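# Close both cupboard doors fully with the mobile arm

## Task

Get both of the cupboard's doors completely closed, without swinging either door hard against its stop in either direction and without the robot toppling or being left leaning; a door that stays shut only because the robot is holding it there at the end does not count.

## Robot and tools

Robot: TidyBot++, a wheeled base 0.54 m long, 0.50 m wide and 0.38 m tall on four driven casters, carrying one seven-joint arm with a two-finger gripper. The shoulder sits 0.12 m ahead of the base centre at 0.68 m height. Segments: upper arm 0.42 m, forearm 0.31 m, hand 0.31 m from wrist to the hand point. Cameras: base_camera (pinhole, 644x364) and wrist_camera (fisheye, 644x476, looking along the hand).

Frames: the base frame has its origin on the floor below the base centre, x ahead, y to the left, z up. hand_pose is reported in it and marks the spot between the finger pads; the hand's z axis runs out along the fingers and the fingers close along its y axis. The odometry frame is the base frame as it was when the scene began; heading is positive to the left, -3.142 to 3.142.

execute_actions: argument actions is a list holding one action or nothing (empty just reports state and images). An action may contain base, joints, speeds. base holds exactly one relative move from wherever the base is now: translate_m (metres, forward positive, -2 to 2), strafe_m (metres, left positive, -2 to 2) or rotate_rad (radians, counter-clockwise from above positive, -6.3 to 6.3). joints is a dictionary of absolute targets by name, radians: joint_1_rad (any angle, whole arm about vertical, positive is clockwise from above, opposite to base rotation), joint_2_rad shoulder -2.249 to 2.249, joint_3_rad any angle, joint_4_rad elbow -2.579 to 2.579, joint_5_rad any angle, joint_6_rad wrist -2.099 to 2.099, joint_7_rad any angle, plus gripper_pos from 0 (open, about 85 mm gap) to 1 (closed, squeezing hard). Free-turning joints go the short way; split big turns into steps under half a revolution. speeds optionally caps the base motion's top speed for that one action: 0.05 to 0.5 m/s for translate_m and strafe_m, 0.1 to 1.57 rad/s for rotate_rad (the top is the default). A base move needing over 8.667 s, an out-of-range value or an unknown key gets the whole call rejected. cameras picks which images come back: a list of base_camera, wrist_camera or all; omitted or null means all, [] means none. Parts left out of an action may keep pushing toward earlier targets.

Arm geometry: with joint_1_rad 0, joint_3_rad 3.14, joint_5_rad 0 (near the start), the arm moves in the vertical plane along base x. Tilt from vertical, forward positive: upper arm = joint_2_rad, forearm = joint_2_rad - joint_4_rad, hand = that minus joint_6_rad. Forward reach from the shoulder is the sum of length x sin(tilt); height above it is the sum of length x cos(tilt). The arm begins folded, hand down, sticking out up to 0.08 m ahead of the base with the elbow up to 1.15 m high.

wait: seconds from 0 to 10; commands nothing new and returns the same report as an empty action.

zoom_image: camera (base_camera or wrist_camera) and region [x0, y0, x1, y1] in pixels of that camera's newest full image, origin top-left, no larger than 504 by 504.

finished_scene: scene is the integer number of the current scene; it ends that scene for good after the last command has been held, and its reply tells whether the goal was met and gives the next task.

Reading results: base_status and joint_status say how each commanded motion ended. done = reached (for the base, wheels turned the full amount, even if slipping). off_target = stopped elsewhere and maybe still pushing. contact_stop / time_out = target dropped, holding in place. A blocked base may still say done though it fell short. joint command not followed with a cause line means a self-collision check held back the arm targets (gripper still acts); such targets may be retried on later actions. on_its_own covers uncommanded motion. Also reported: joint_positions, hand_pose, base_odometry (wheel counting, so slip and drift of a few cm and degrees add up), base_tilt in degrees (forward and right positive, about 1 degree bias), motor_effort in percent with the action's peak in brackets, and motor temperatures per arm joint. pictures lists the returned images in order.

Friction often leaves joints a little off while still reporting done; resending the same target does nothing, but commanding last target plus (wanted minus read) helps. hand_pose itself may be 1 to 2 cm wrong; trust the images. A held load makes the arm sag.

Hazards: do not let a door bang open or shut; push it steadily at low speed. Nothing protects the arm from striking the base; ARM HIT flags hard self or base contact. If the arm snags something around 0.8 m high or more while the base keeps driving, or a raised hand is pushed or pulled sideways, the robot can tip; retract the arm or back off to right it. A torque sensor over its limit (104.5 N m joints 1-4, 51.3 N m joints 5-7; warnings at 56.7 and 29.4) freezes the arm and gripper for 10 s and drops the rest of the call, while the base carries on. Motors warn as MOTOR HOT from 60 °C and at 75 °C go weak, the arm sinks, an OVER-TEMPERATURE FAULT line appears and unfinished keys read limit_stop_at_motor_heat; resend them afterward. A raised hand pointing down reaches about 0.94 m at most, only near the base. Avoid drops and forceful shoves.

Each tool is called after "Call:" by a JSON object that holds its "api" and its "payload".

## Session

Call:
{"api": "execute_actions", "payload": {"actions": []}}

Scene clock: 0.00 s.
Motor temperatures (°C, as the motors report them): [35 33 29 31 35 38 38]
base_odometry: x=+0.000 y=+0.000 heading=+0.000 (m, m, rad; odometry frame)
base_tilt: forward=-0.2 right=-0.6 (deg)
base_status: not commanded
joint_positions: joint_1_rad=+0.034 joint_2_rad=-0.319 joint_3_rad=+3.123 joint_4_rad=-2.550 joint_5_rad=+0.019 joint_6_rad=-0.850 joint_7_rad=+1.603 gripper_pos=+0.000
joint_status: not commanded
motor_effort: joint_1_rad=+0 joint_2_rad=-1 joint_3_rad=+1 joint_4_rad=+11 joint_5_rad=+1 joint_6_rad=+0 joint_7_rad=+0 (%)
hand_pose: x=+0.2539 y=-0.0060 z=+0.5778 quat_wxyz=(+0.011, +0.999, +0.014, +0.030) (m; base frame)
pictures: base_camera, wrist_camera
Images, in order (width x height): base_camera 644x364, wrist_camera 644x476.

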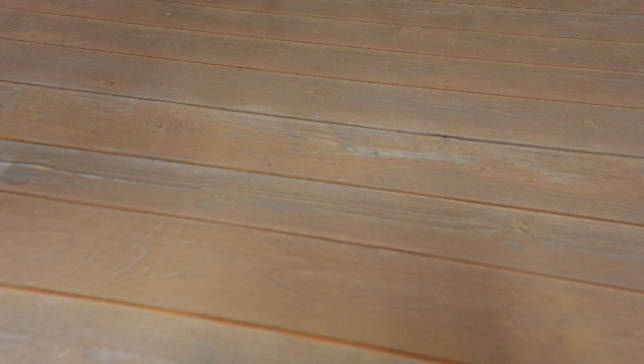

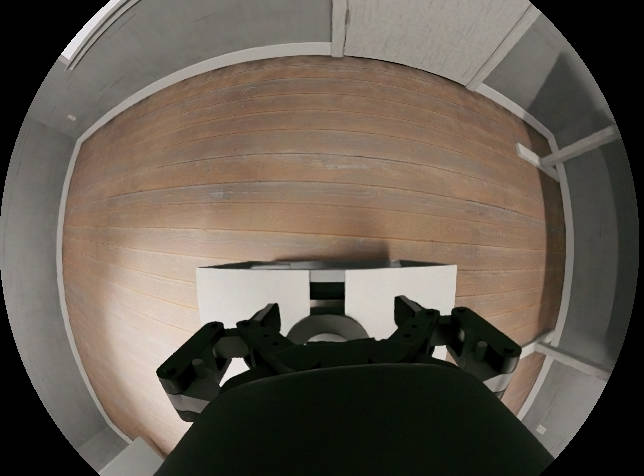

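Call:
{"api": "execute_actions", "payload": {"actions": [{"base":{"rotate_rad":2.5},"joints":{"joint_6_rad":0.5,"gripper_pos":1}}]}}

Scene clock: 17.60 s.
Motor temperatures (°C, as the motors report them): [35 33 29 31 35 38 38]
base_odometry: x=+0.000 y=+0.000 heading=+2.500 (m, m, rad; odometry frame)
base_tilt: forward=-0.2 right=-0.5 (deg)
base_status: done
joint_positions: joint_1_rad=+0.034 joint_2_rad=-0.319 joint_3_rad=+3.123 joint_4_rad=-2.547 joint_5_rad=+0.019 joint_6_rad=+0.494 joint_7_rad=+1.603 gripper_pos=+0.999
joint_status: all done
motor_effort: joint_1_rad=+0(2) joint_2_rad=-8(8) joint_3_rad=+1(2) joint_4_rad=+19(20) joint_5_rad=+0(0) joint_6_rad=+11(11) joint_7_rad=+0(0) (%)
hand_pose: x=+0.5430 y=-0.0021 z=+0.8390 quat_wxyz=(+0.020, +0.762, +0.017, +0.647) (m; base frame)
pictures: base_camera, wrist_camera
Images, in order (width x height): base_camera 644x364, wrist_camera 644x476.

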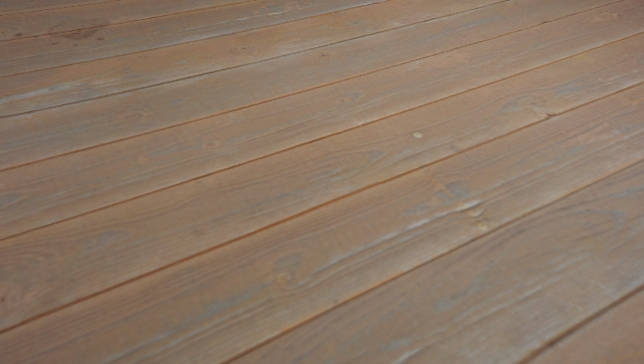

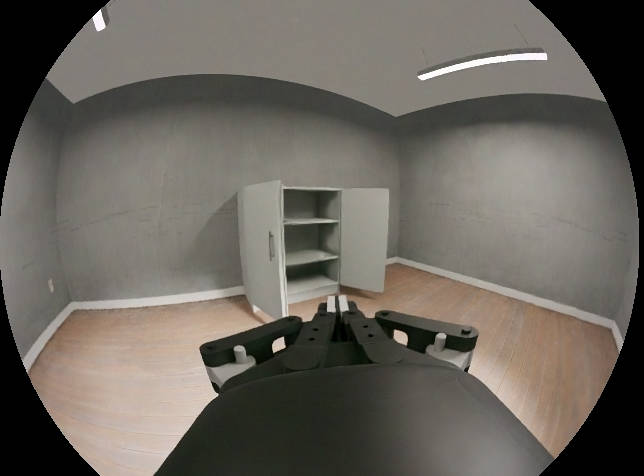

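Call:
{"api": "execute_actions", "payload": {"actions": [{"base":{"rotate_rad":0.4}}]}}

Call:
{"api": "execute_actions", "payload": {"actions": [{"base":{"translate_m":0.7},"joints":{"joint_6_rad":0.0}}]}}

Scene clock: 27.10 s.
Motor temperatures (°C, as the motors report them): [35 33 29 31 35 38 38]
base_odometry: x=+0.000 y=+0.000 heading=+2.899 (m, m, rad; odometry frame)
base_tilt: forward=-0.2 right=-0.5 (deg)
base_status: done
joint_positions: joint_1_rad=+0.034 joint_2_rad=-0.319 joint_3_rad=+3.123 joint_4_rad=-2.547 joint_5_rad=+0.019 joint_6_rad=+0.494 joint_7_rad=+1.603 gripper_pos=+0.999
joint_status: not commanded
motor_effort: joint_1_rad=+0(2) joint_2_rad=-7(8) joint_3_rad=+1(2) joint_4_rad=+19(18) joint_5_rad=+0(1) joint_6_rad=+11(11) joint_7_rad=+0(0) (%)
hand_pose: x=+0.5430 y=-0.0019 z=+0.8390 quat_wxyz=(+0.020, +0.762, +0.017, +0.647) (m; base frame)
pictures: base_camera, wrist_camera
Images, in order (width x height): base_camera 644x364, wrist_camera 644x476.

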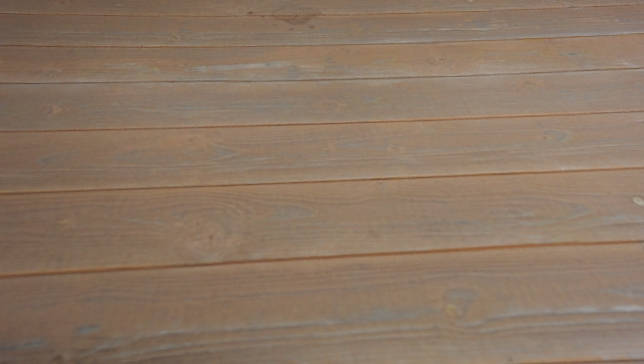

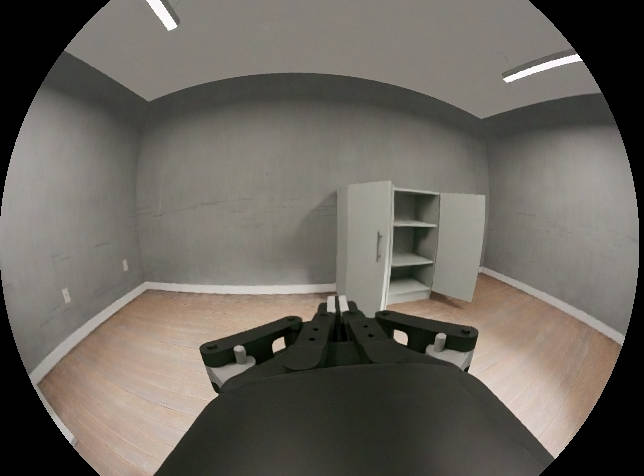

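Scene clock: 29.87 s.
Motor temperatures (°C, as the motors report them): [35 33 29 31 35 38 38]
base_odometry: x=-0.680 y=+0.167 heading=+2.900 (m, m, rad; odometry frame)
base_tilt: forward=-0.2 right=-0.5 (deg)
base_status: done
joint_positions: joint_1_rad=+0.034 joint_2_rad=-0.319 joint_3_rad=+3.123 joint_4_rad=-2.554 joint_5_rad=+0.019 joint_6_rad=+0.005 joint_7_rad=+1.603 gripper_pos=+0.999
joint_status: all done
motor_effort: joint_1_rad=+0(0) joint_2_rad=-6(9) joint_3_rad=+1(1) joint_4_rad=+18(20) joint_5_rad=+0(0) joint_6_rad=+9(11) joint_7_rad=+0(0) (%)
hand_pose: x=+0.4805 y=-0.0045 z=+0.6970 quat_wxyz=(+0.017, +0.898, +0.017, +0.440) (m; base frame)
pictures: base_camera, wrist_camera
Images, in order (width x height): base_camera 644x364, wrist_camera 644x476.

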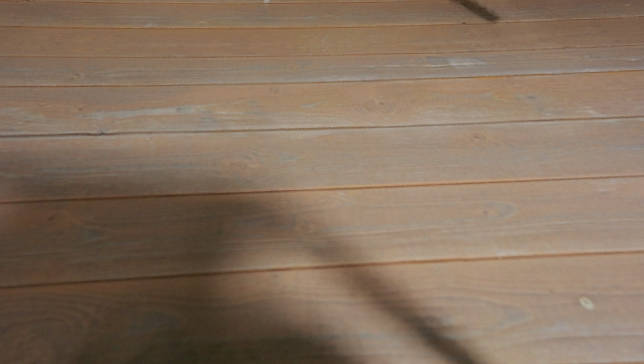

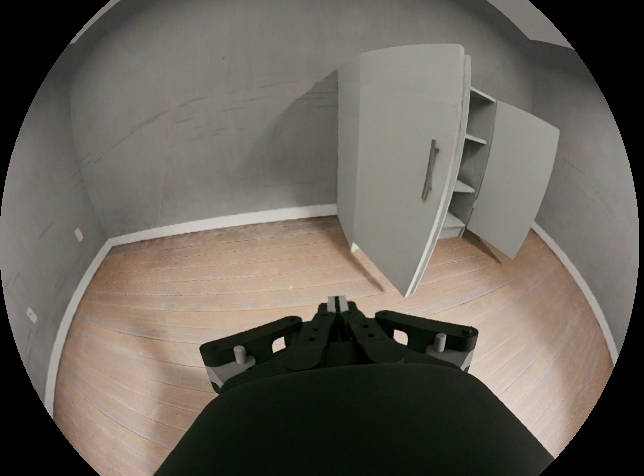

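Call:
{"api": "execute_actions", "payload": {"actions": [{"base":{"rotate_rad":0.07},"joints":{"joint_2_rad":1.0,"joint_4_rad":-1.9,"joint_6_rad":0.8}}], "cameras": []}}

Call:
{"api": "execute_actions", "payload": {"actions": [{"base":{"translate_m":0.36}}], "cameras": []}}

Call:
{"api": "execute_actions", "payload": {"actions": [{"base":{"strafe_m":-0.25}}]}}

Scene clock: 52.13 s.
Motor temperatures (°C, as the motors report them): [35 33 29 31 35 38 38]
base_odometry: x=-0.680 y=+0.167 heading=+2.970 (m, m, rad; odometry frame)
base_tilt: forward=-0.2 right=-0.5 (deg)
base_status: done
joint_positions: joint_1_rad=+0.034 joint_2_rad=+0.982 joint_3_rad=+3.123 joint_4_rad=-1.912 joint_5_rad=+0.019 joint_6_rad=+0.771 joint_7_rad=+1.603 gripper_pos=+0.999
joint_status: all done
motor_effort: joint_1_rad=+0(2) joint_2_rad=-41(43) joint_3_rad=-1(1) joint_4_rad=+10(19) joint_5_rad=+0(0) joint_6_rad=+9(9) joint_7_rad=+0(0) (%)
hand_pose: x=+0.8108 y=-0.0073 z=+0.4477 quat_wxyz=(+0.004, +0.873, +0.009, +0.488) (m; base frame)
pictures: none
No camera images: the call's "cameras" was empty. Leave "cameras" out to get every camera's image.

Scene clock: 54.20 s.
Motor temperatures (°C, as the motors report them): [35 33 29 31 35 38 38]
base_odometry: x=-1.035 y=+0.228 heading=+2.970 (m, m, rad; odometry frame)
base_tilt: forward=-0.2 right=-0.5 (deg)
base_status: done
joint_positions: joint_1_rad=+0.034 joint_2_rad=+0.982 joint_3_rad=+3.123 joint_4_rad=-1.903 joint_5_rad=+0.019 joint_6_rad=+0.775 joint_7_rad=+1.603 gripper_pos=+0.999
joint_status: not commanded
motor_effort: joint_1_rad=+0(1) joint_2_rad=-42(44) joint_3_rad=-1(2) joint_4_rad=+10(11) joint_5_rad=+0(1) joint_6_rad=+9(10) joint_7_rad=+0(0) (%)
hand_pose: x=+0.8156 y=-0.0074 z=+0.4516 quat_wxyz=(+0.004, +0.870, +0.009, +0.493) (m; base frame)
pictures: none
No camera images: the call's "cameras" was empty. Leave "cameras" out to get every camera's image.

Scene clock: 55.97 s.
Motor temperatures (°C, as the motors report them): [35 33 29 31 35 38 38]
base_odometry: x=-0.992 y=+0.475 heading=+2.971 (m, m, rad; odometry frame)
base_tilt: forward=-0.2 right=-0.5 (deg)
base_status: done
joint_positions: joint_1_rad=+0.035 joint_2_rad=+0.982 joint_3_rad=+3.120 joint_4_rad=-1.903 joint_5_rad=+0.020 joint_6_rad=+0.775 joint_7_rad=+1.603 gripper_pos=+0.999
joint_status: not commanded
motor_effort: joint_1_rad=+0(5) joint_2_rad=-42(43) joint_3_rad=-1(5) joint_4_rad=+9(11) joint_5_rad=+0(5) joint_6_rad=+9(10) joint_7_rad=+0(0) (%)
hand_pose: x=+0.8156 y=-0.0067 z=+0.4517 quat_wxyz=(+0.004, +0.870, +0.009, +0.493) (m; base frame)
pictures: base_camera, wrist_camera
Images, in order (width x height): base_camera 644x364, wrist_camera 644x476.

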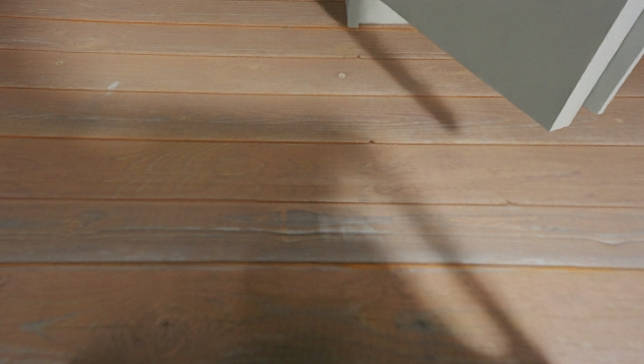

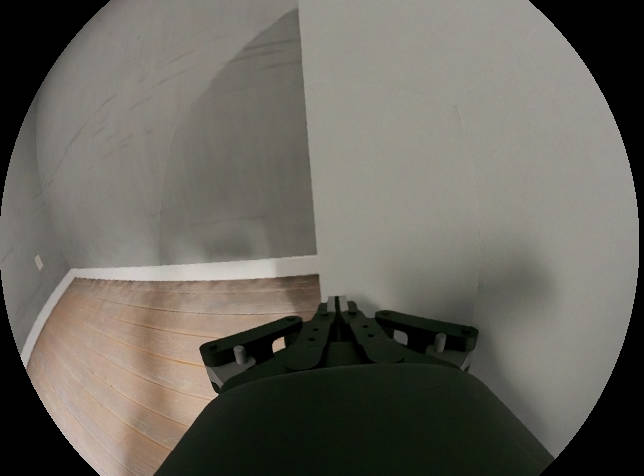

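Call:
{"api": "execute_actions", "payload": {"actions": [{"base":{"strafe_m":-0.3},"speeds":{"strafe_m":0.08}}]}}

Call:
{"api": "execute_actions", "payload": {"actions": [{"base":{"translate_m":0.1},"speeds":{"translate_m":0.05}}]}}

Scene clock: 65.00 s.
Motor temperatures (°C, as the motors report them): [35 33 29 31 35 39 38]
base_odometry: x=-0.942 y=+0.771 heading=+2.971 (m, m, rad; odometry frame)
base_tilt: forward=-0.2 right=-0.5 (deg)
base_status: done
joint_positions: joint_1_rad=+0.031 joint_2_rad=+0.982 joint_3_rad=+3.118 joint_4_rad=-1.903 joint_5_rad=+0.020 joint_6_rad=+0.775 joint_7_rad=+1.603 gripper_pos=+0.999
joint_status: not commanded
motor_effort: joint_1_rad=+0(8) joint_2_rad=-42(43) joint_3_rad=-1(6) joint_4_rad=+9(12) joint_5_rad=+0(5) joint_6_rad=+9(10) joint_7_rad=+0(0) (%)
hand_pose: x=+0.8157 y=-0.0024 z=+0.4518 quat_wxyz=(+0.001, +0.870, +0.011, +0.493) (m; base frame)
pictures: base_camera, wrist_camera
Images, in order (width x height): base_camera 644x364, wrist_camera 644x476.

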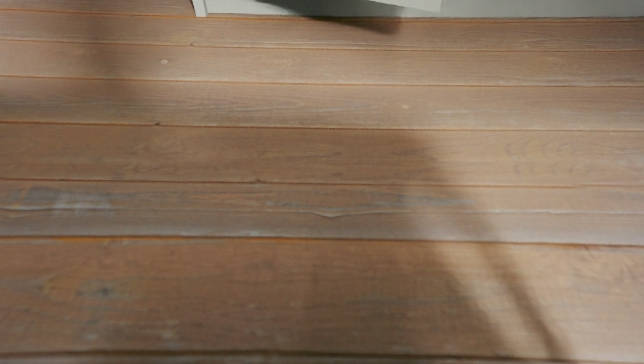

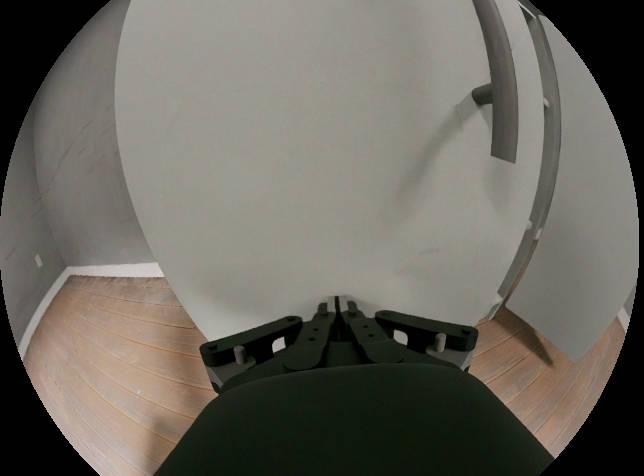

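Scene clock: 67.47 s.
Motor temperatures (°C, as the motors report them): [35 33 29 31 35 39 38]
base_odometry: x=-1.040 y=+0.788 heading=+2.971 (m, m, rad; odometry frame)
base_tilt: forward=-0.1 right=-0.5 (deg)
base_status: done
joint_positions: joint_1_rad=+0.031 joint_2_rad=+0.983 joint_3_rad=+3.118 joint_4_rad=-1.903 joint_5_rad=+0.020 joint_6_rad=+0.776 joint_7_rad=+1.603 gripper_pos=+0.999
joint_status: not commanded
motor_effort: joint_1_rad=+0(1) joint_2_rad=-42(45) joint_3_rad=-1(1) joint_4_rad=+10(13) joint_5_rad=+1(0) joint_6_rad=+9(11) joint_7_rad=+0(0) (%)
hand_pose: x=+0.8155 y=-0.0024 z=+0.4515 quat_wxyz=(+0.001, +0.870, +0.011, +0.493) (m; base frame)
pictures: base_camera, wrist_camera
Images, in order (width x height): base_camera 644x364, wrist_camera 644x476.

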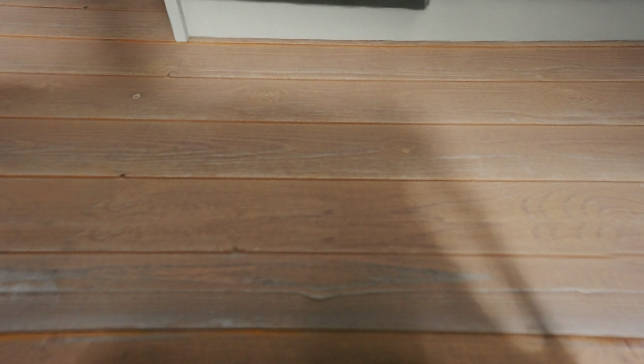

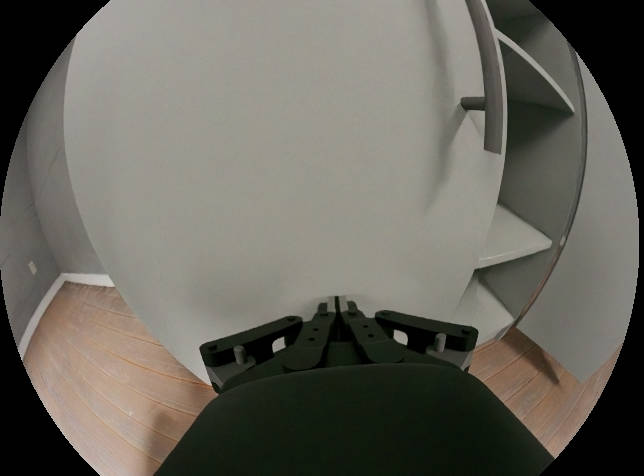

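Call:
{"api": "execute_actions", "payload": {"actions": [{"base":{"translate_m":0.03},"speeds":{"translate_m":0.05}}]}}

Call:
{"api": "execute_actions", "payload": {"actions": [{"base":{"translate_m":-0.6}}]}}

Call:
{"api": "execute_actions", "payload": {"actions": [{"base":{"strafe_m":-0.95}}]}}

Scene clock: 75.87 s.
Motor temperatures (°C, as the motors report them): [35 34 29 31 35 39 38]
base_odometry: x=-1.070 y=+0.793 heading=+2.970 (m, m, rad; odometry frame)
base_tilt: forward=-0.2 right=-0.5 (deg)
base_status: done
joint_positions: joint_1_rad=+0.031 joint_2_rad=+0.986 joint_3_rad=+3.118 joint_4_rad=-1.910 joint_5_rad=+0.020 joint_6_rad=+0.776 joint_7_rad=+1.603 gripper_pos=+0.999
joint_status: not commanded
motor_effort: joint_1_rad=-1(3) joint_2_rad=-43(48) joint_3_rad=-1(2) joint_4_rad=+11(22) joint_5_rad=+0(0) joint_6_rad=+11(13) joint_7_rad=+0(0) (%)
hand_pose: x=+0.8113 y=-0.0023 z=+0.4466 quat_wxyz=(+0.001, +0.872, +0.011, +0.489) (m; base frame)
pictures: base_camera, wrist_camera
Images, in order (width x height): base_camera 644x364, wrist_camera 644x476.

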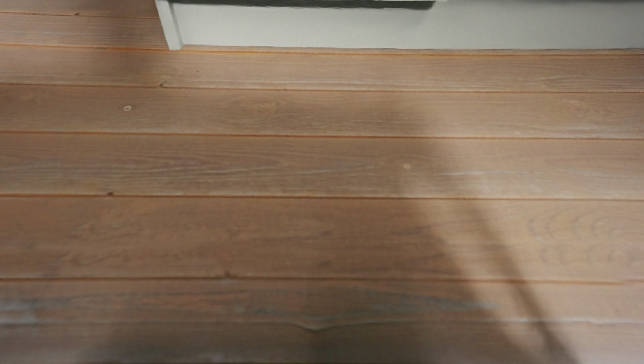

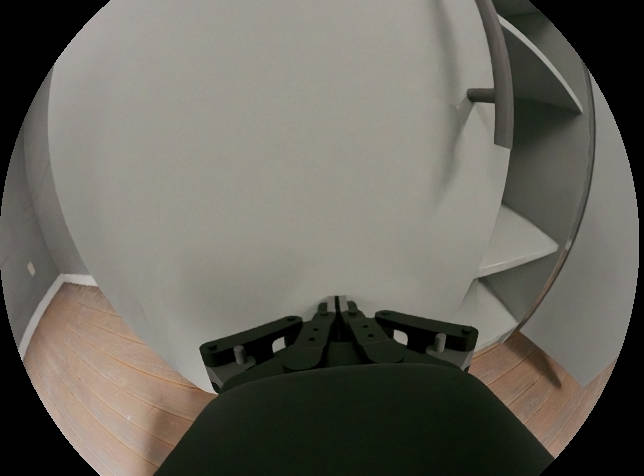

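Scene clock: 78.57 s.
Motor temperatures (°C, as the motors report them): [35 34 29 31 35 39 38]
base_odometry: x=-0.478 y=+0.691 heading=+2.971 (m, m, rad; odometry frame)
base_tilt: forward=-0.2 right=-0.5 (deg)
base_status: done
joint_positions: joint_1_rad=+0.032 joint_2_rad=+0.986 joint_3_rad=+3.118 joint_4_rad=-1.901 joint_5_rad=+0.020 joint_6_rad=+0.776 joint_7_rad=+1.603 gripper_pos=+0.999
joint_status: not commanded
motor_effort: joint_1_rad=+0(3) joint_2_rad=-42(44) joint_3_rad=-1(2) joint_4_rad=+9(12) joint_5_rad=+0(1) joint_6_rad=+9(11) joint_7_rad=+0(0) (%)
hand_pose: x=+0.8157 y=-0.0028 z=+0.4499 quat_wxyz=(+0.001, +0.870, +0.011, +0.493) (m; base frame)
pictures: base_camera, wrist_camera
Images, in order (width x height): base_camera 644x364, wrist_camera 644x476.

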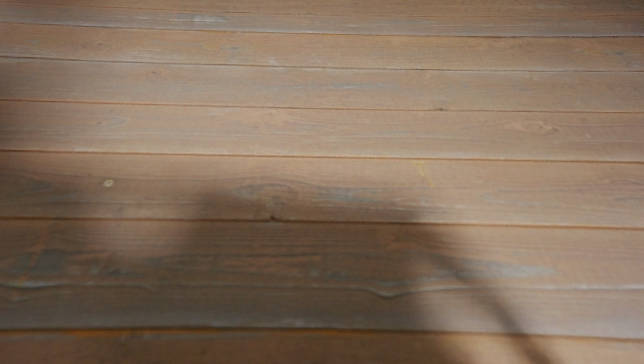

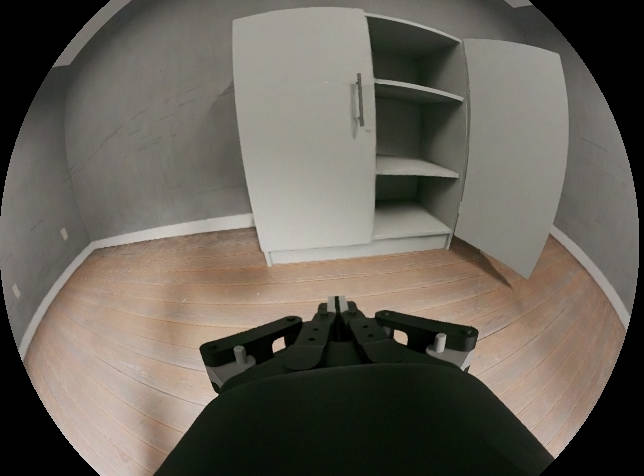

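Scene clock: 81.83 s.
Motor temperatures (°C, as the motors report them): [35 34 29 31 35 39 38]
base_odometry: x=-0.316 y=+1.627 heading=+2.970 (m, m, rad; odometry frame)
base_tilt: forward=-0.2 right=-0.5 (deg)
base_status: done
joint_positions: joint_1_rad=+0.036 joint_2_rad=+0.986 joint_3_rad=+3.119 joint_4_rad=-1.901 joint_5_rad=+0.020 joint_6_rad=+0.776 joint_7_rad=+1.603 gripper_pos=+0.999
joint_status: not commanded
motor_effort: joint_1_rad=+0(4) joint_2_rad=-42(42) joint_3_rad=-1(2) joint_4_rad=+10(9) joint_5_rad=+0(0) joint_6_rad=+9(9) joint_7_rad=+0(0) (%)
hand_pose: x=+0.8157 y=-0.0060 z=+0.4498 quat_wxyz=(+0.003, +0.870, +0.009, +0.493) (m; base frame)
pictures: base_camera, wrist_camera
Images, in order (width x height): base_camera 644x364, wrist_camera 644x476.

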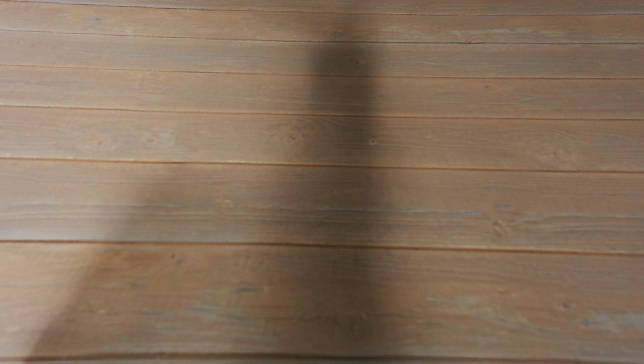

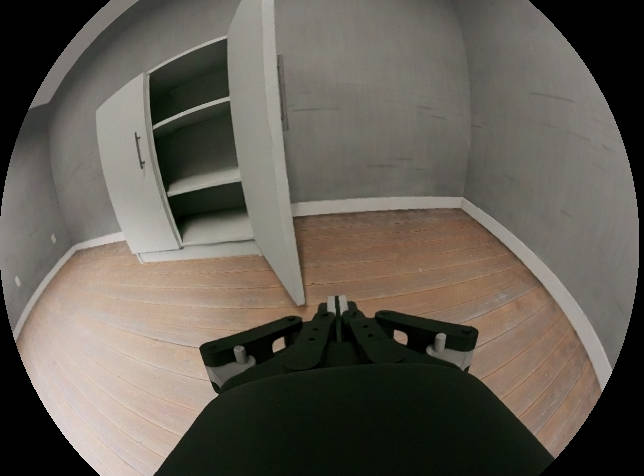

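Call:
{"api": "execute_actions", "payload": {"actions": [{"base":{"strafe_m":-0.1},"joints":{"joint_2_rad":1.3,"joint_6_rad":1.2}}], "cameras": []}}

Call:
{"api": "execute_actions", "payload": {"actions": [{"base":{"translate_m":0.42}}]}}

Call:
{"api": "execute_actions", "payload": {"actions": [{"base":{"strafe_m":0.35},"speeds":{"strafe_m":0.1}}]}}

Scene clock: 96.23 s.
Motor temperatures (°C, as the motors report them): [35 34 29 31 35 39 38]
base_odometry: x=-0.299 y=+1.726 heading=+2.970 (m, m, rad; odometry frame)
base_tilt: forward=-0.2 right=-0.5 (deg)
base_status: done
joint_positions: joint_1_rad=+0.041 joint_2_rad=+1.291 joint_3_rad=+3.121 joint_4_rad=-1.901 joint_5_rad=+0.020 joint_6_rad=+1.172 joint_7_rad=+1.603 gripper_pos=+0.999
joint_status: all done
motor_effort: joint_1_rad=+0(4) joint_2_rad=-42(44) joint_3_rad=-1(3) joint_4_rad=+5(11) joint_5_rad=+0(1) joint_6_rad=+10(10) joint_7_rad=+0(0) (%)
hand_pose: x=+0.7879 y=-0.0100 z=+0.3495 quat_wxyz=(+0.004, +0.847, +0.002, +0.532) (m; base frame)
pictures: none
No camera images: the call's "cameras" was empty. Leave "cameras" out to get every camera's image.

Scene clock: 98.43 s.
Motor temperatures (°C, as the motors report them): [35 35 29 31 35 39 38]
base_odometry: x=-0.713 y=+1.798 heading=+2.970 (m, m, rad; odometry frame)
base_tilt: forward=-0.2 right=-0.5 (deg)
base_status: done
joint_positions: joint_1_rad=+0.041 joint_2_rad=+1.291 joint_3_rad=+3.121 joint_4_rad=-1.899 joint_5_rad=+0.020 joint_6_rad=+1.174 joint_7_rad=+1.603 gripper_pos=+0.999
joint_status: not commanded
motor_effort: joint_1_rad=+0(1) joint_2_rad=-42(43) joint_3_rad=-1(1) joint_4_rad=+5(6) joint_5_rad=+0(1) joint_6_rad=+10(10) joint_7_rad=+0(0) (%)
hand_pose: x=+0.7893 y=-0.0100 z=+0.3506 quat_wxyz=(+0.004, +0.845, +0.002, +0.534) (m; base frame)
pictures: base_camera, wrist_camera
Images, in order (width x height): base_camera 644x364, wrist_camera 644x476.

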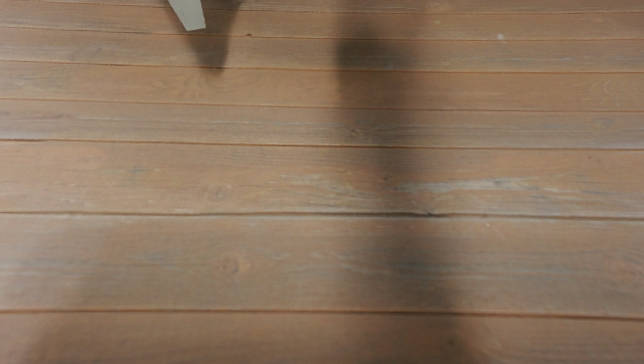

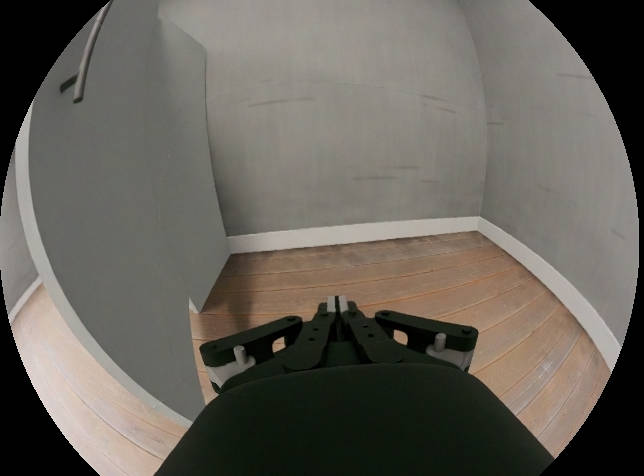

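Scene clock: 102.50 s.
Motor temperatures (°C, as the motors report them): [35 35 29 31 35 39 38]
base_odometry: x=-0.773 y=+1.453 heading=+2.970 (m, m, rad; odometry frame)
base_tilt: forward=-0.2 right=-0.6 (deg)
base_status: done
joint_positions: joint_1_rad=+0.035 joint_2_rad=+1.291 joint_3_rad=+3.128 joint_4_rad=-1.902 joint_5_rad=+0.020 joint_6_rad=+1.181 joint_7_rad=+1.603 gripper_pos=+0.999
joint_status: not commanded
motor_effort: joint_1_rad=+0(9) joint_2_rad=-42(44) joint_3_rad=-1(6) joint_4_rad=+5(12) joint_5_rad=+0(3) joint_6_rad=+10(11) joint_7_rad=+0(1) (%)
hand_pose: x=+0.7884 y=-0.0093 z=+0.3510 quat_wxyz=(+0.006, +0.845, +0.005, +0.535) (m; base frame)
pictures: base_camera, wrist_camera
Images, in order (width x height): base_camera 644x364, wrist_camera 644x476.

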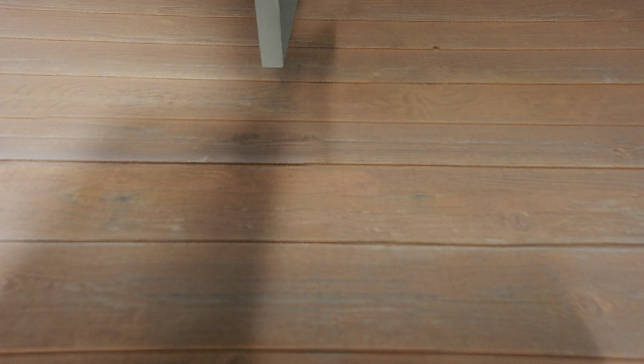

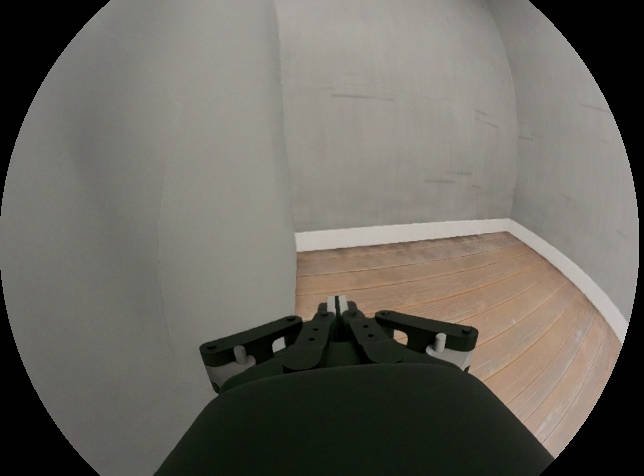

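Call:
{"api": "execute_actions", "payload": {"actions": [{"base":{"strafe_m":0.3},"speeds":{"strafe_m":0.1}}]}}

Call:
{"api": "execute_actions", "payload": {"actions": [{"base":{"translate_m":0.2},"speeds":{"translate_m":0.06}}]}}

Scene clock: 110.97 s.
Motor temperatures (°C, as the motors report them): [35 35 29 31 35 39 38]
base_odometry: x=-0.825 y=+1.157 heading=+2.970 (m, m, rad; odometry frame)
base_tilt: forward=-0.2 right=-0.5 (deg)
base_status: done
joint_positions: joint_1_rad=+0.034 joint_2_rad=+1.291 joint_3_rad=+3.128 joint_4_rad=-1.902 joint_5_rad=+0.020 joint_6_rad=+1.181 joint_7_rad=+1.603 gripper_pos=+0.999
joint_status: not commanded
motor_effort: joint_1_rad=+0(7) joint_2_rad=-42(43) joint_3_rad=-1(6) joint_4_rad=+5(6) joint_5_rad=+0(4) joint_6_rad=+10(10) joint_7_rad=+0(0) (%)
hand_pose: x=+0.7884 y=-0.0092 z=+0.3510 quat_wxyz=(+0.006, +0.845, +0.005, +0.535) (m; base frame)
pictures: base_camera, wrist_camera
Images, in order (width x height): base_camera 644x364, wrist_camera 644x476.

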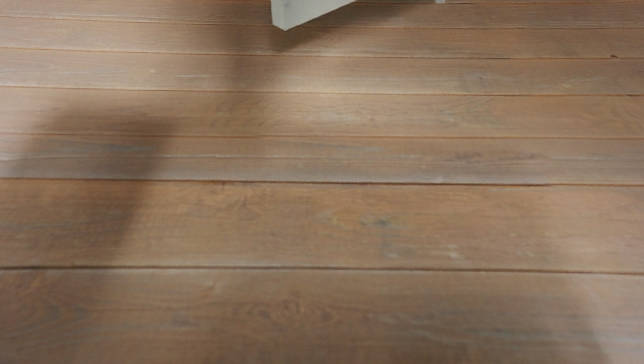

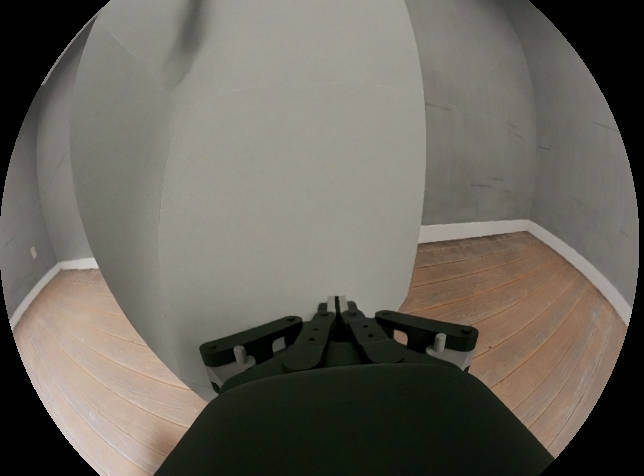

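Scene clock: 114.80 s.
Motor temperatures (°C, as the motors report them): [35 35 29 31 35 39 38]
base_odometry: x=-1.022 y=+1.191 heading=+2.970 (m, m, rad; odometry frame)
base_tilt: forward=-0.2 right=-0.5 (deg)
base_status: done
joint_positions: joint_1_rad=+0.034 joint_2_rad=+1.292 joint_3_rad=+3.128 joint_4_rad=-1.902 joint_5_rad=+0.020 joint_6_rad=+1.181 joint_7_rad=+1.603 gripper_pos=+0.999
joint_status: not commanded
motor_effort: joint_1_rad=+0(2) joint_2_rad=-41(46) joint_3_rad=-1(2) joint_4_rad=+6(8) joint_5_rad=+0(2) joint_6_rad=+10(11) joint_7_rad=+0(0) (%)
hand_pose: x=+0.7883 y=-0.0093 z=+0.3509 quat_wxyz=(+0.006, +0.845, +0.005, +0.535) (m; base frame)
pictures: base_camera, wrist_camera
Images, in order (width x height): base_camera 644x364, wrist_camera 644x476.

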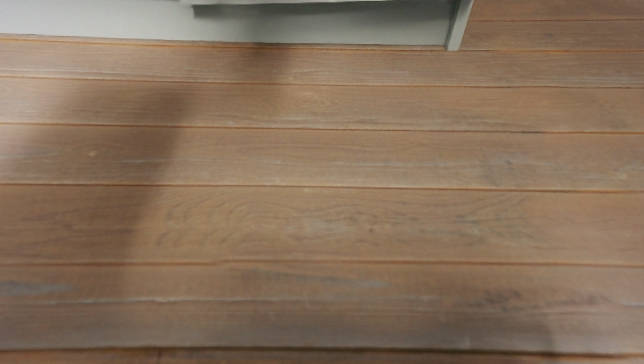

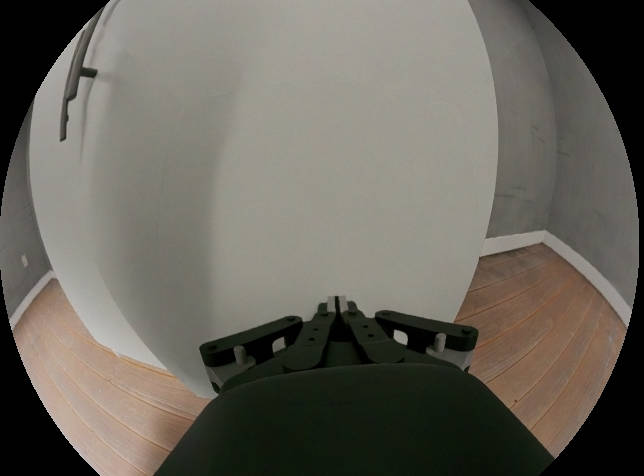

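Call:
{"api": "execute_actions", "payload": {"actions": [{"base":{"translate_m":0.055},"speeds":{"translate_m":0.05}}]}}

Call:
{"api": "execute_actions", "payload": {"actions": [{"joints":{"joint_4_rad":-2.15}}]}}

Scene clock: 122.03 s.
Motor temperatures (°C, as the motors report them): [35 35 29 31 35 39 38]
base_odometry: x=-1.076 y=+1.200 heading=+2.970 (m, m, rad; odometry frame)
base_tilt: forward=-0.2 right=-0.5 (deg)
base_status: done
joint_positions: joint_1_rad=+0.035 joint_2_rad=+1.294 joint_3_rad=+3.128 joint_4_rad=-1.937 joint_5_rad=+0.020 joint_6_rad=+1.181 joint_7_rad=+1.603 gripper_pos=+0.999
joint_status: not commanded
motor_effort: joint_1_rad=-1(2) joint_2_rad=-43(45) joint_3_rad=-2(3) joint_4_rad=+11(14) joint_5_rad=+1(1) joint_6_rad=+11(13) joint_7_rad=+0(0) (%)
hand_pose: x=+0.7720 y=-0.0088 z=+0.3406 quat_wxyz=(+0.005, +0.855, +0.005, +0.519) (m; base frame)
pictures: base_camera, wrist_camera
Images, in order (width x height): base_camera 644x364, wrist_camera 644x476.

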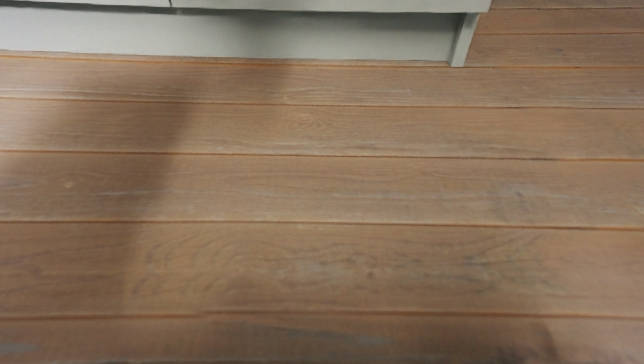

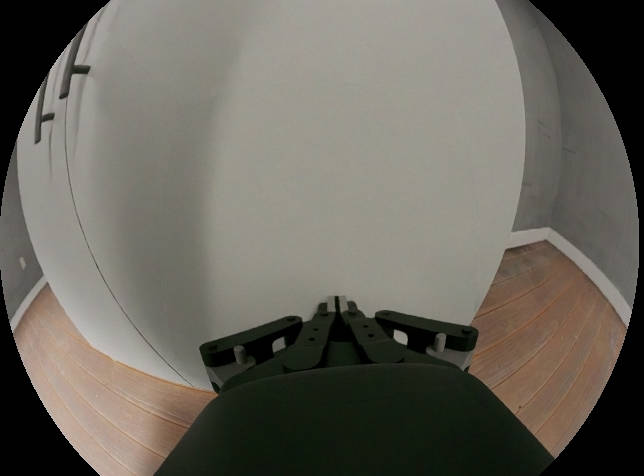

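Scene clock: 123.33 s.
Motor temperatures (°C, as the motors report them): [35 35 29 31 35 39 38]
base_odometry: x=-1.076 y=+1.200 heading=+2.970 (m, m, rad; odometry frame)
base_tilt: forward=-0.2 right=-0.5 (deg)
base_status: not commanded
joint_positions: joint_1_rad=+0.035 joint_2_rad=+1.294 joint_3_rad=+3.128 joint_4_rad=-2.143 joint_5_rad=+0.020 joint_6_rad=+1.181 joint_7_rad=+1.603 gripper_pos=+0.999
joint_status: all done
motor_effort: joint_1_rad=+0(2) joint_2_rad=-37(42) joint_3_rad=-1(1) joint_4_rad=+0(11) joint_5_rad=+1(0) joint_6_rad=+9(10) joint_7_rad=+0(0) (%)
hand_pose: x=+0.6732 y=-0.0052 z=+0.2994 quat_wxyz=(+0.001, +0.903, +0.005, +0.429) (m; base frame)
pictures: base_camera, wrist_camera
Images, in order (width x height): base_camera 644x364, wrist_camera 644x476.

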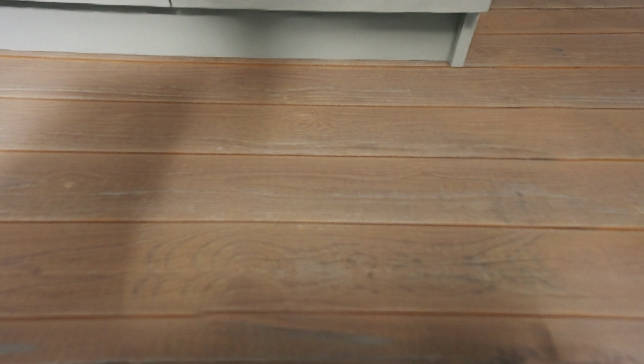

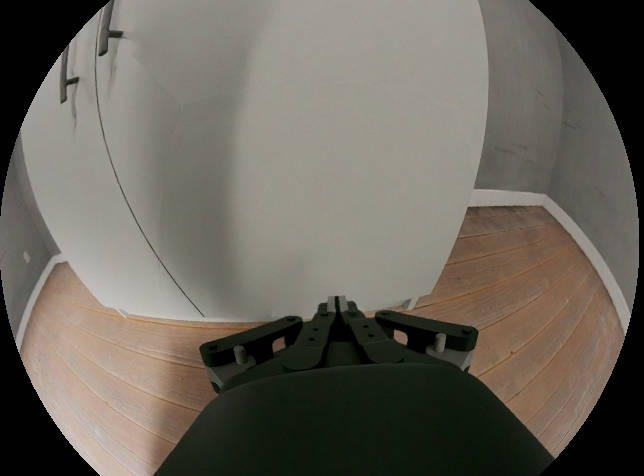

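Call:
{"api": "zoom_image", "payload": {"camera": "base_camera", "region": [100,0,260,40]}}

Call:
{"api": "execute_actions", "payload": {"actions": [{"joints":{"joint_4_rad":-1.97}}], "cameras": []}}

Call:
{"api": "execute_actions", "payload": {"actions": [{"joints":{"joint_4_rad":-1.83}}], "cameras": []}}

Call:
{"api": "execute_actions", "payload": {"actions": [{"joints":{"joint_4_rad":-2.05}}]}}

Call:
{"api": "zoom_image", "payload": {"camera": "base_camera", "region": [100,0,260,40]}}

Region (100, 0, 260, 40) of base_camera's 644x364 image, scaled by 3.150; it fills the top 126 rows of this view, and the rest is white.

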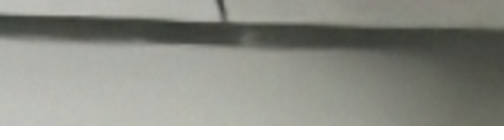

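Scene clock: 133.87 s.
Motor temperatures (°C, as the motors report them): [35 36 29 31 35 39 38]
base_odometry: x=-1.076 y=+1.200 heading=+2.970 (m, m, rad; odometry frame)
base_tilt: forward=-0.2 right=-0.5 (deg)
base_status: not commanded
joint_positions: joint_1_rad=+0.035 joint_2_rad=+1.294 joint_3_rad=+3.128 joint_4_rad=-1.975 joint_5_rad=+0.020 joint_6_rad=+1.181 joint_7_rad=+1.603 gripper_pos=+0.999
joint_status: all done
motor_effort: joint_1_rad=+0(1) joint_2_rad=-40(41) joint_3_rad=-1(1) joint_4_rad=+4(3) joint_5_rad=+0(0) joint_6_rad=+10(10) joint_7_rad=+0(0) (%)
hand_pose: x=+0.7545 y=-0.0082 z=+0.3316 quat_wxyz=(+0.004, +0.864, +0.005, +0.503) (m; base frame)
pictures: none
No camera images: the call's "cameras" was empty. Leave "cameras" out to get every camera's image.

Scene clock: 134.90 s.
Motor temperatures (°C, as the motors report them): [35 36 29 31 35 39 38]
base_odometry: x=-1.075 y=+1.200 heading=+2.970 (m, m, rad; odometry frame)
base_tilt: forward=-0.2 right=-0.5 (deg)
base_status: not commanded
joint_positions: joint_1_rad=+0.035 joint_2_rad=+1.298 joint_3_rad=+3.128 joint_4_rad=-1.931 joint_5_rad=+0.020 joint_6_rad=+1.179 joint_7_rad=+1.603 gripper_pos=+0.999
joint_status: joint_4_rad off_target (ended at -1.931, target -1.830)
motor_effort: joint_1_rad=-1(2) joint_2_rad=-43(47) joint_3_rad=-1(2) joint_4_rad=+22(30) joint_5_rad=+0(1) joint_6_rad=+11(16) joint_7_rad=+0(0) (%)
hand_pose: x=+0.7728 y=-0.0089 z=+0.3385 quat_wxyz=(+0.005, +0.855, +0.005, +0.519) (m; base frame)
pictures: none
No camera images: the call's "cameras" was empty. Leave "cameras" out to get every camera's image.

Scene clock: 136.13 s.
Motor temperatures (°C, as the motors report them): [35 36 29 31 35 39 38]
base_odometry: x=-1.076 y=+1.200 heading=+2.970 (m, m, rad; odometry frame)
base_tilt: forward=-0.2 right=-0.5 (deg)
base_status: not commanded
joint_positions: joint_1_rad=+0.035 joint_2_rad=+1.298 joint_3_rad=+3.128 joint_4_rad=-2.044 joint_5_rad=+0.020 joint_6_rad=+1.179 joint_7_rad=+1.603 gripper_pos=+0.999
joint_status: all done
motor_effort: joint_1_rad=+0(2) joint_2_rad=-39(45) joint_3_rad=-1(1) joint_4_rad=+2(22) joint_5_rad=+0(1) joint_6_rad=+9(13) joint_7_rad=+0(0) (%)
hand_pose: x=+0.7197 y=-0.0069 z=+0.3133 quat_wxyz=(+0.003, +0.883, +0.005, +0.470) (m; base frame)
pictures: base_camera, wrist_camera
Images, in order (width x height): base_camera 644x364, wrist_camera 644x476.

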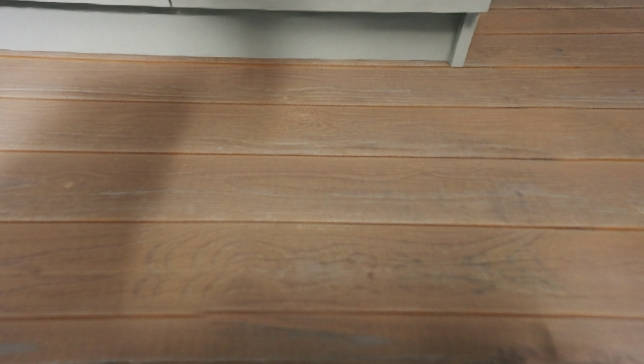

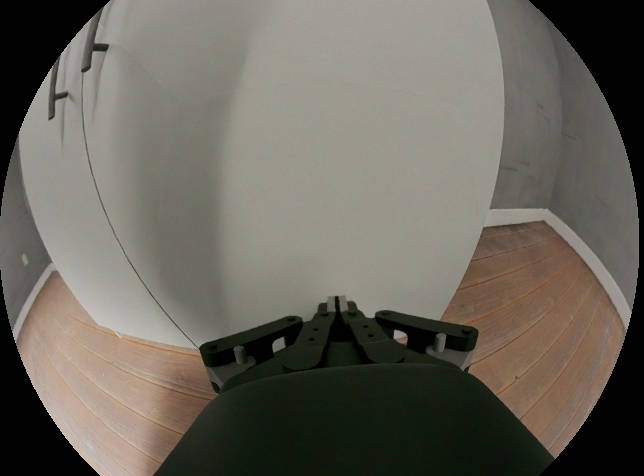

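Region (100, 0, 260, 40) of base_camera's 644x364 image, scaled by 3.150; it fills the top 126 rows of this view, and the rest is white.

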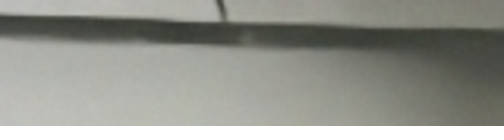

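Call:
{"api": "finished_scene", "payload": {"scene": 1}}

The scene is finished: the task was done.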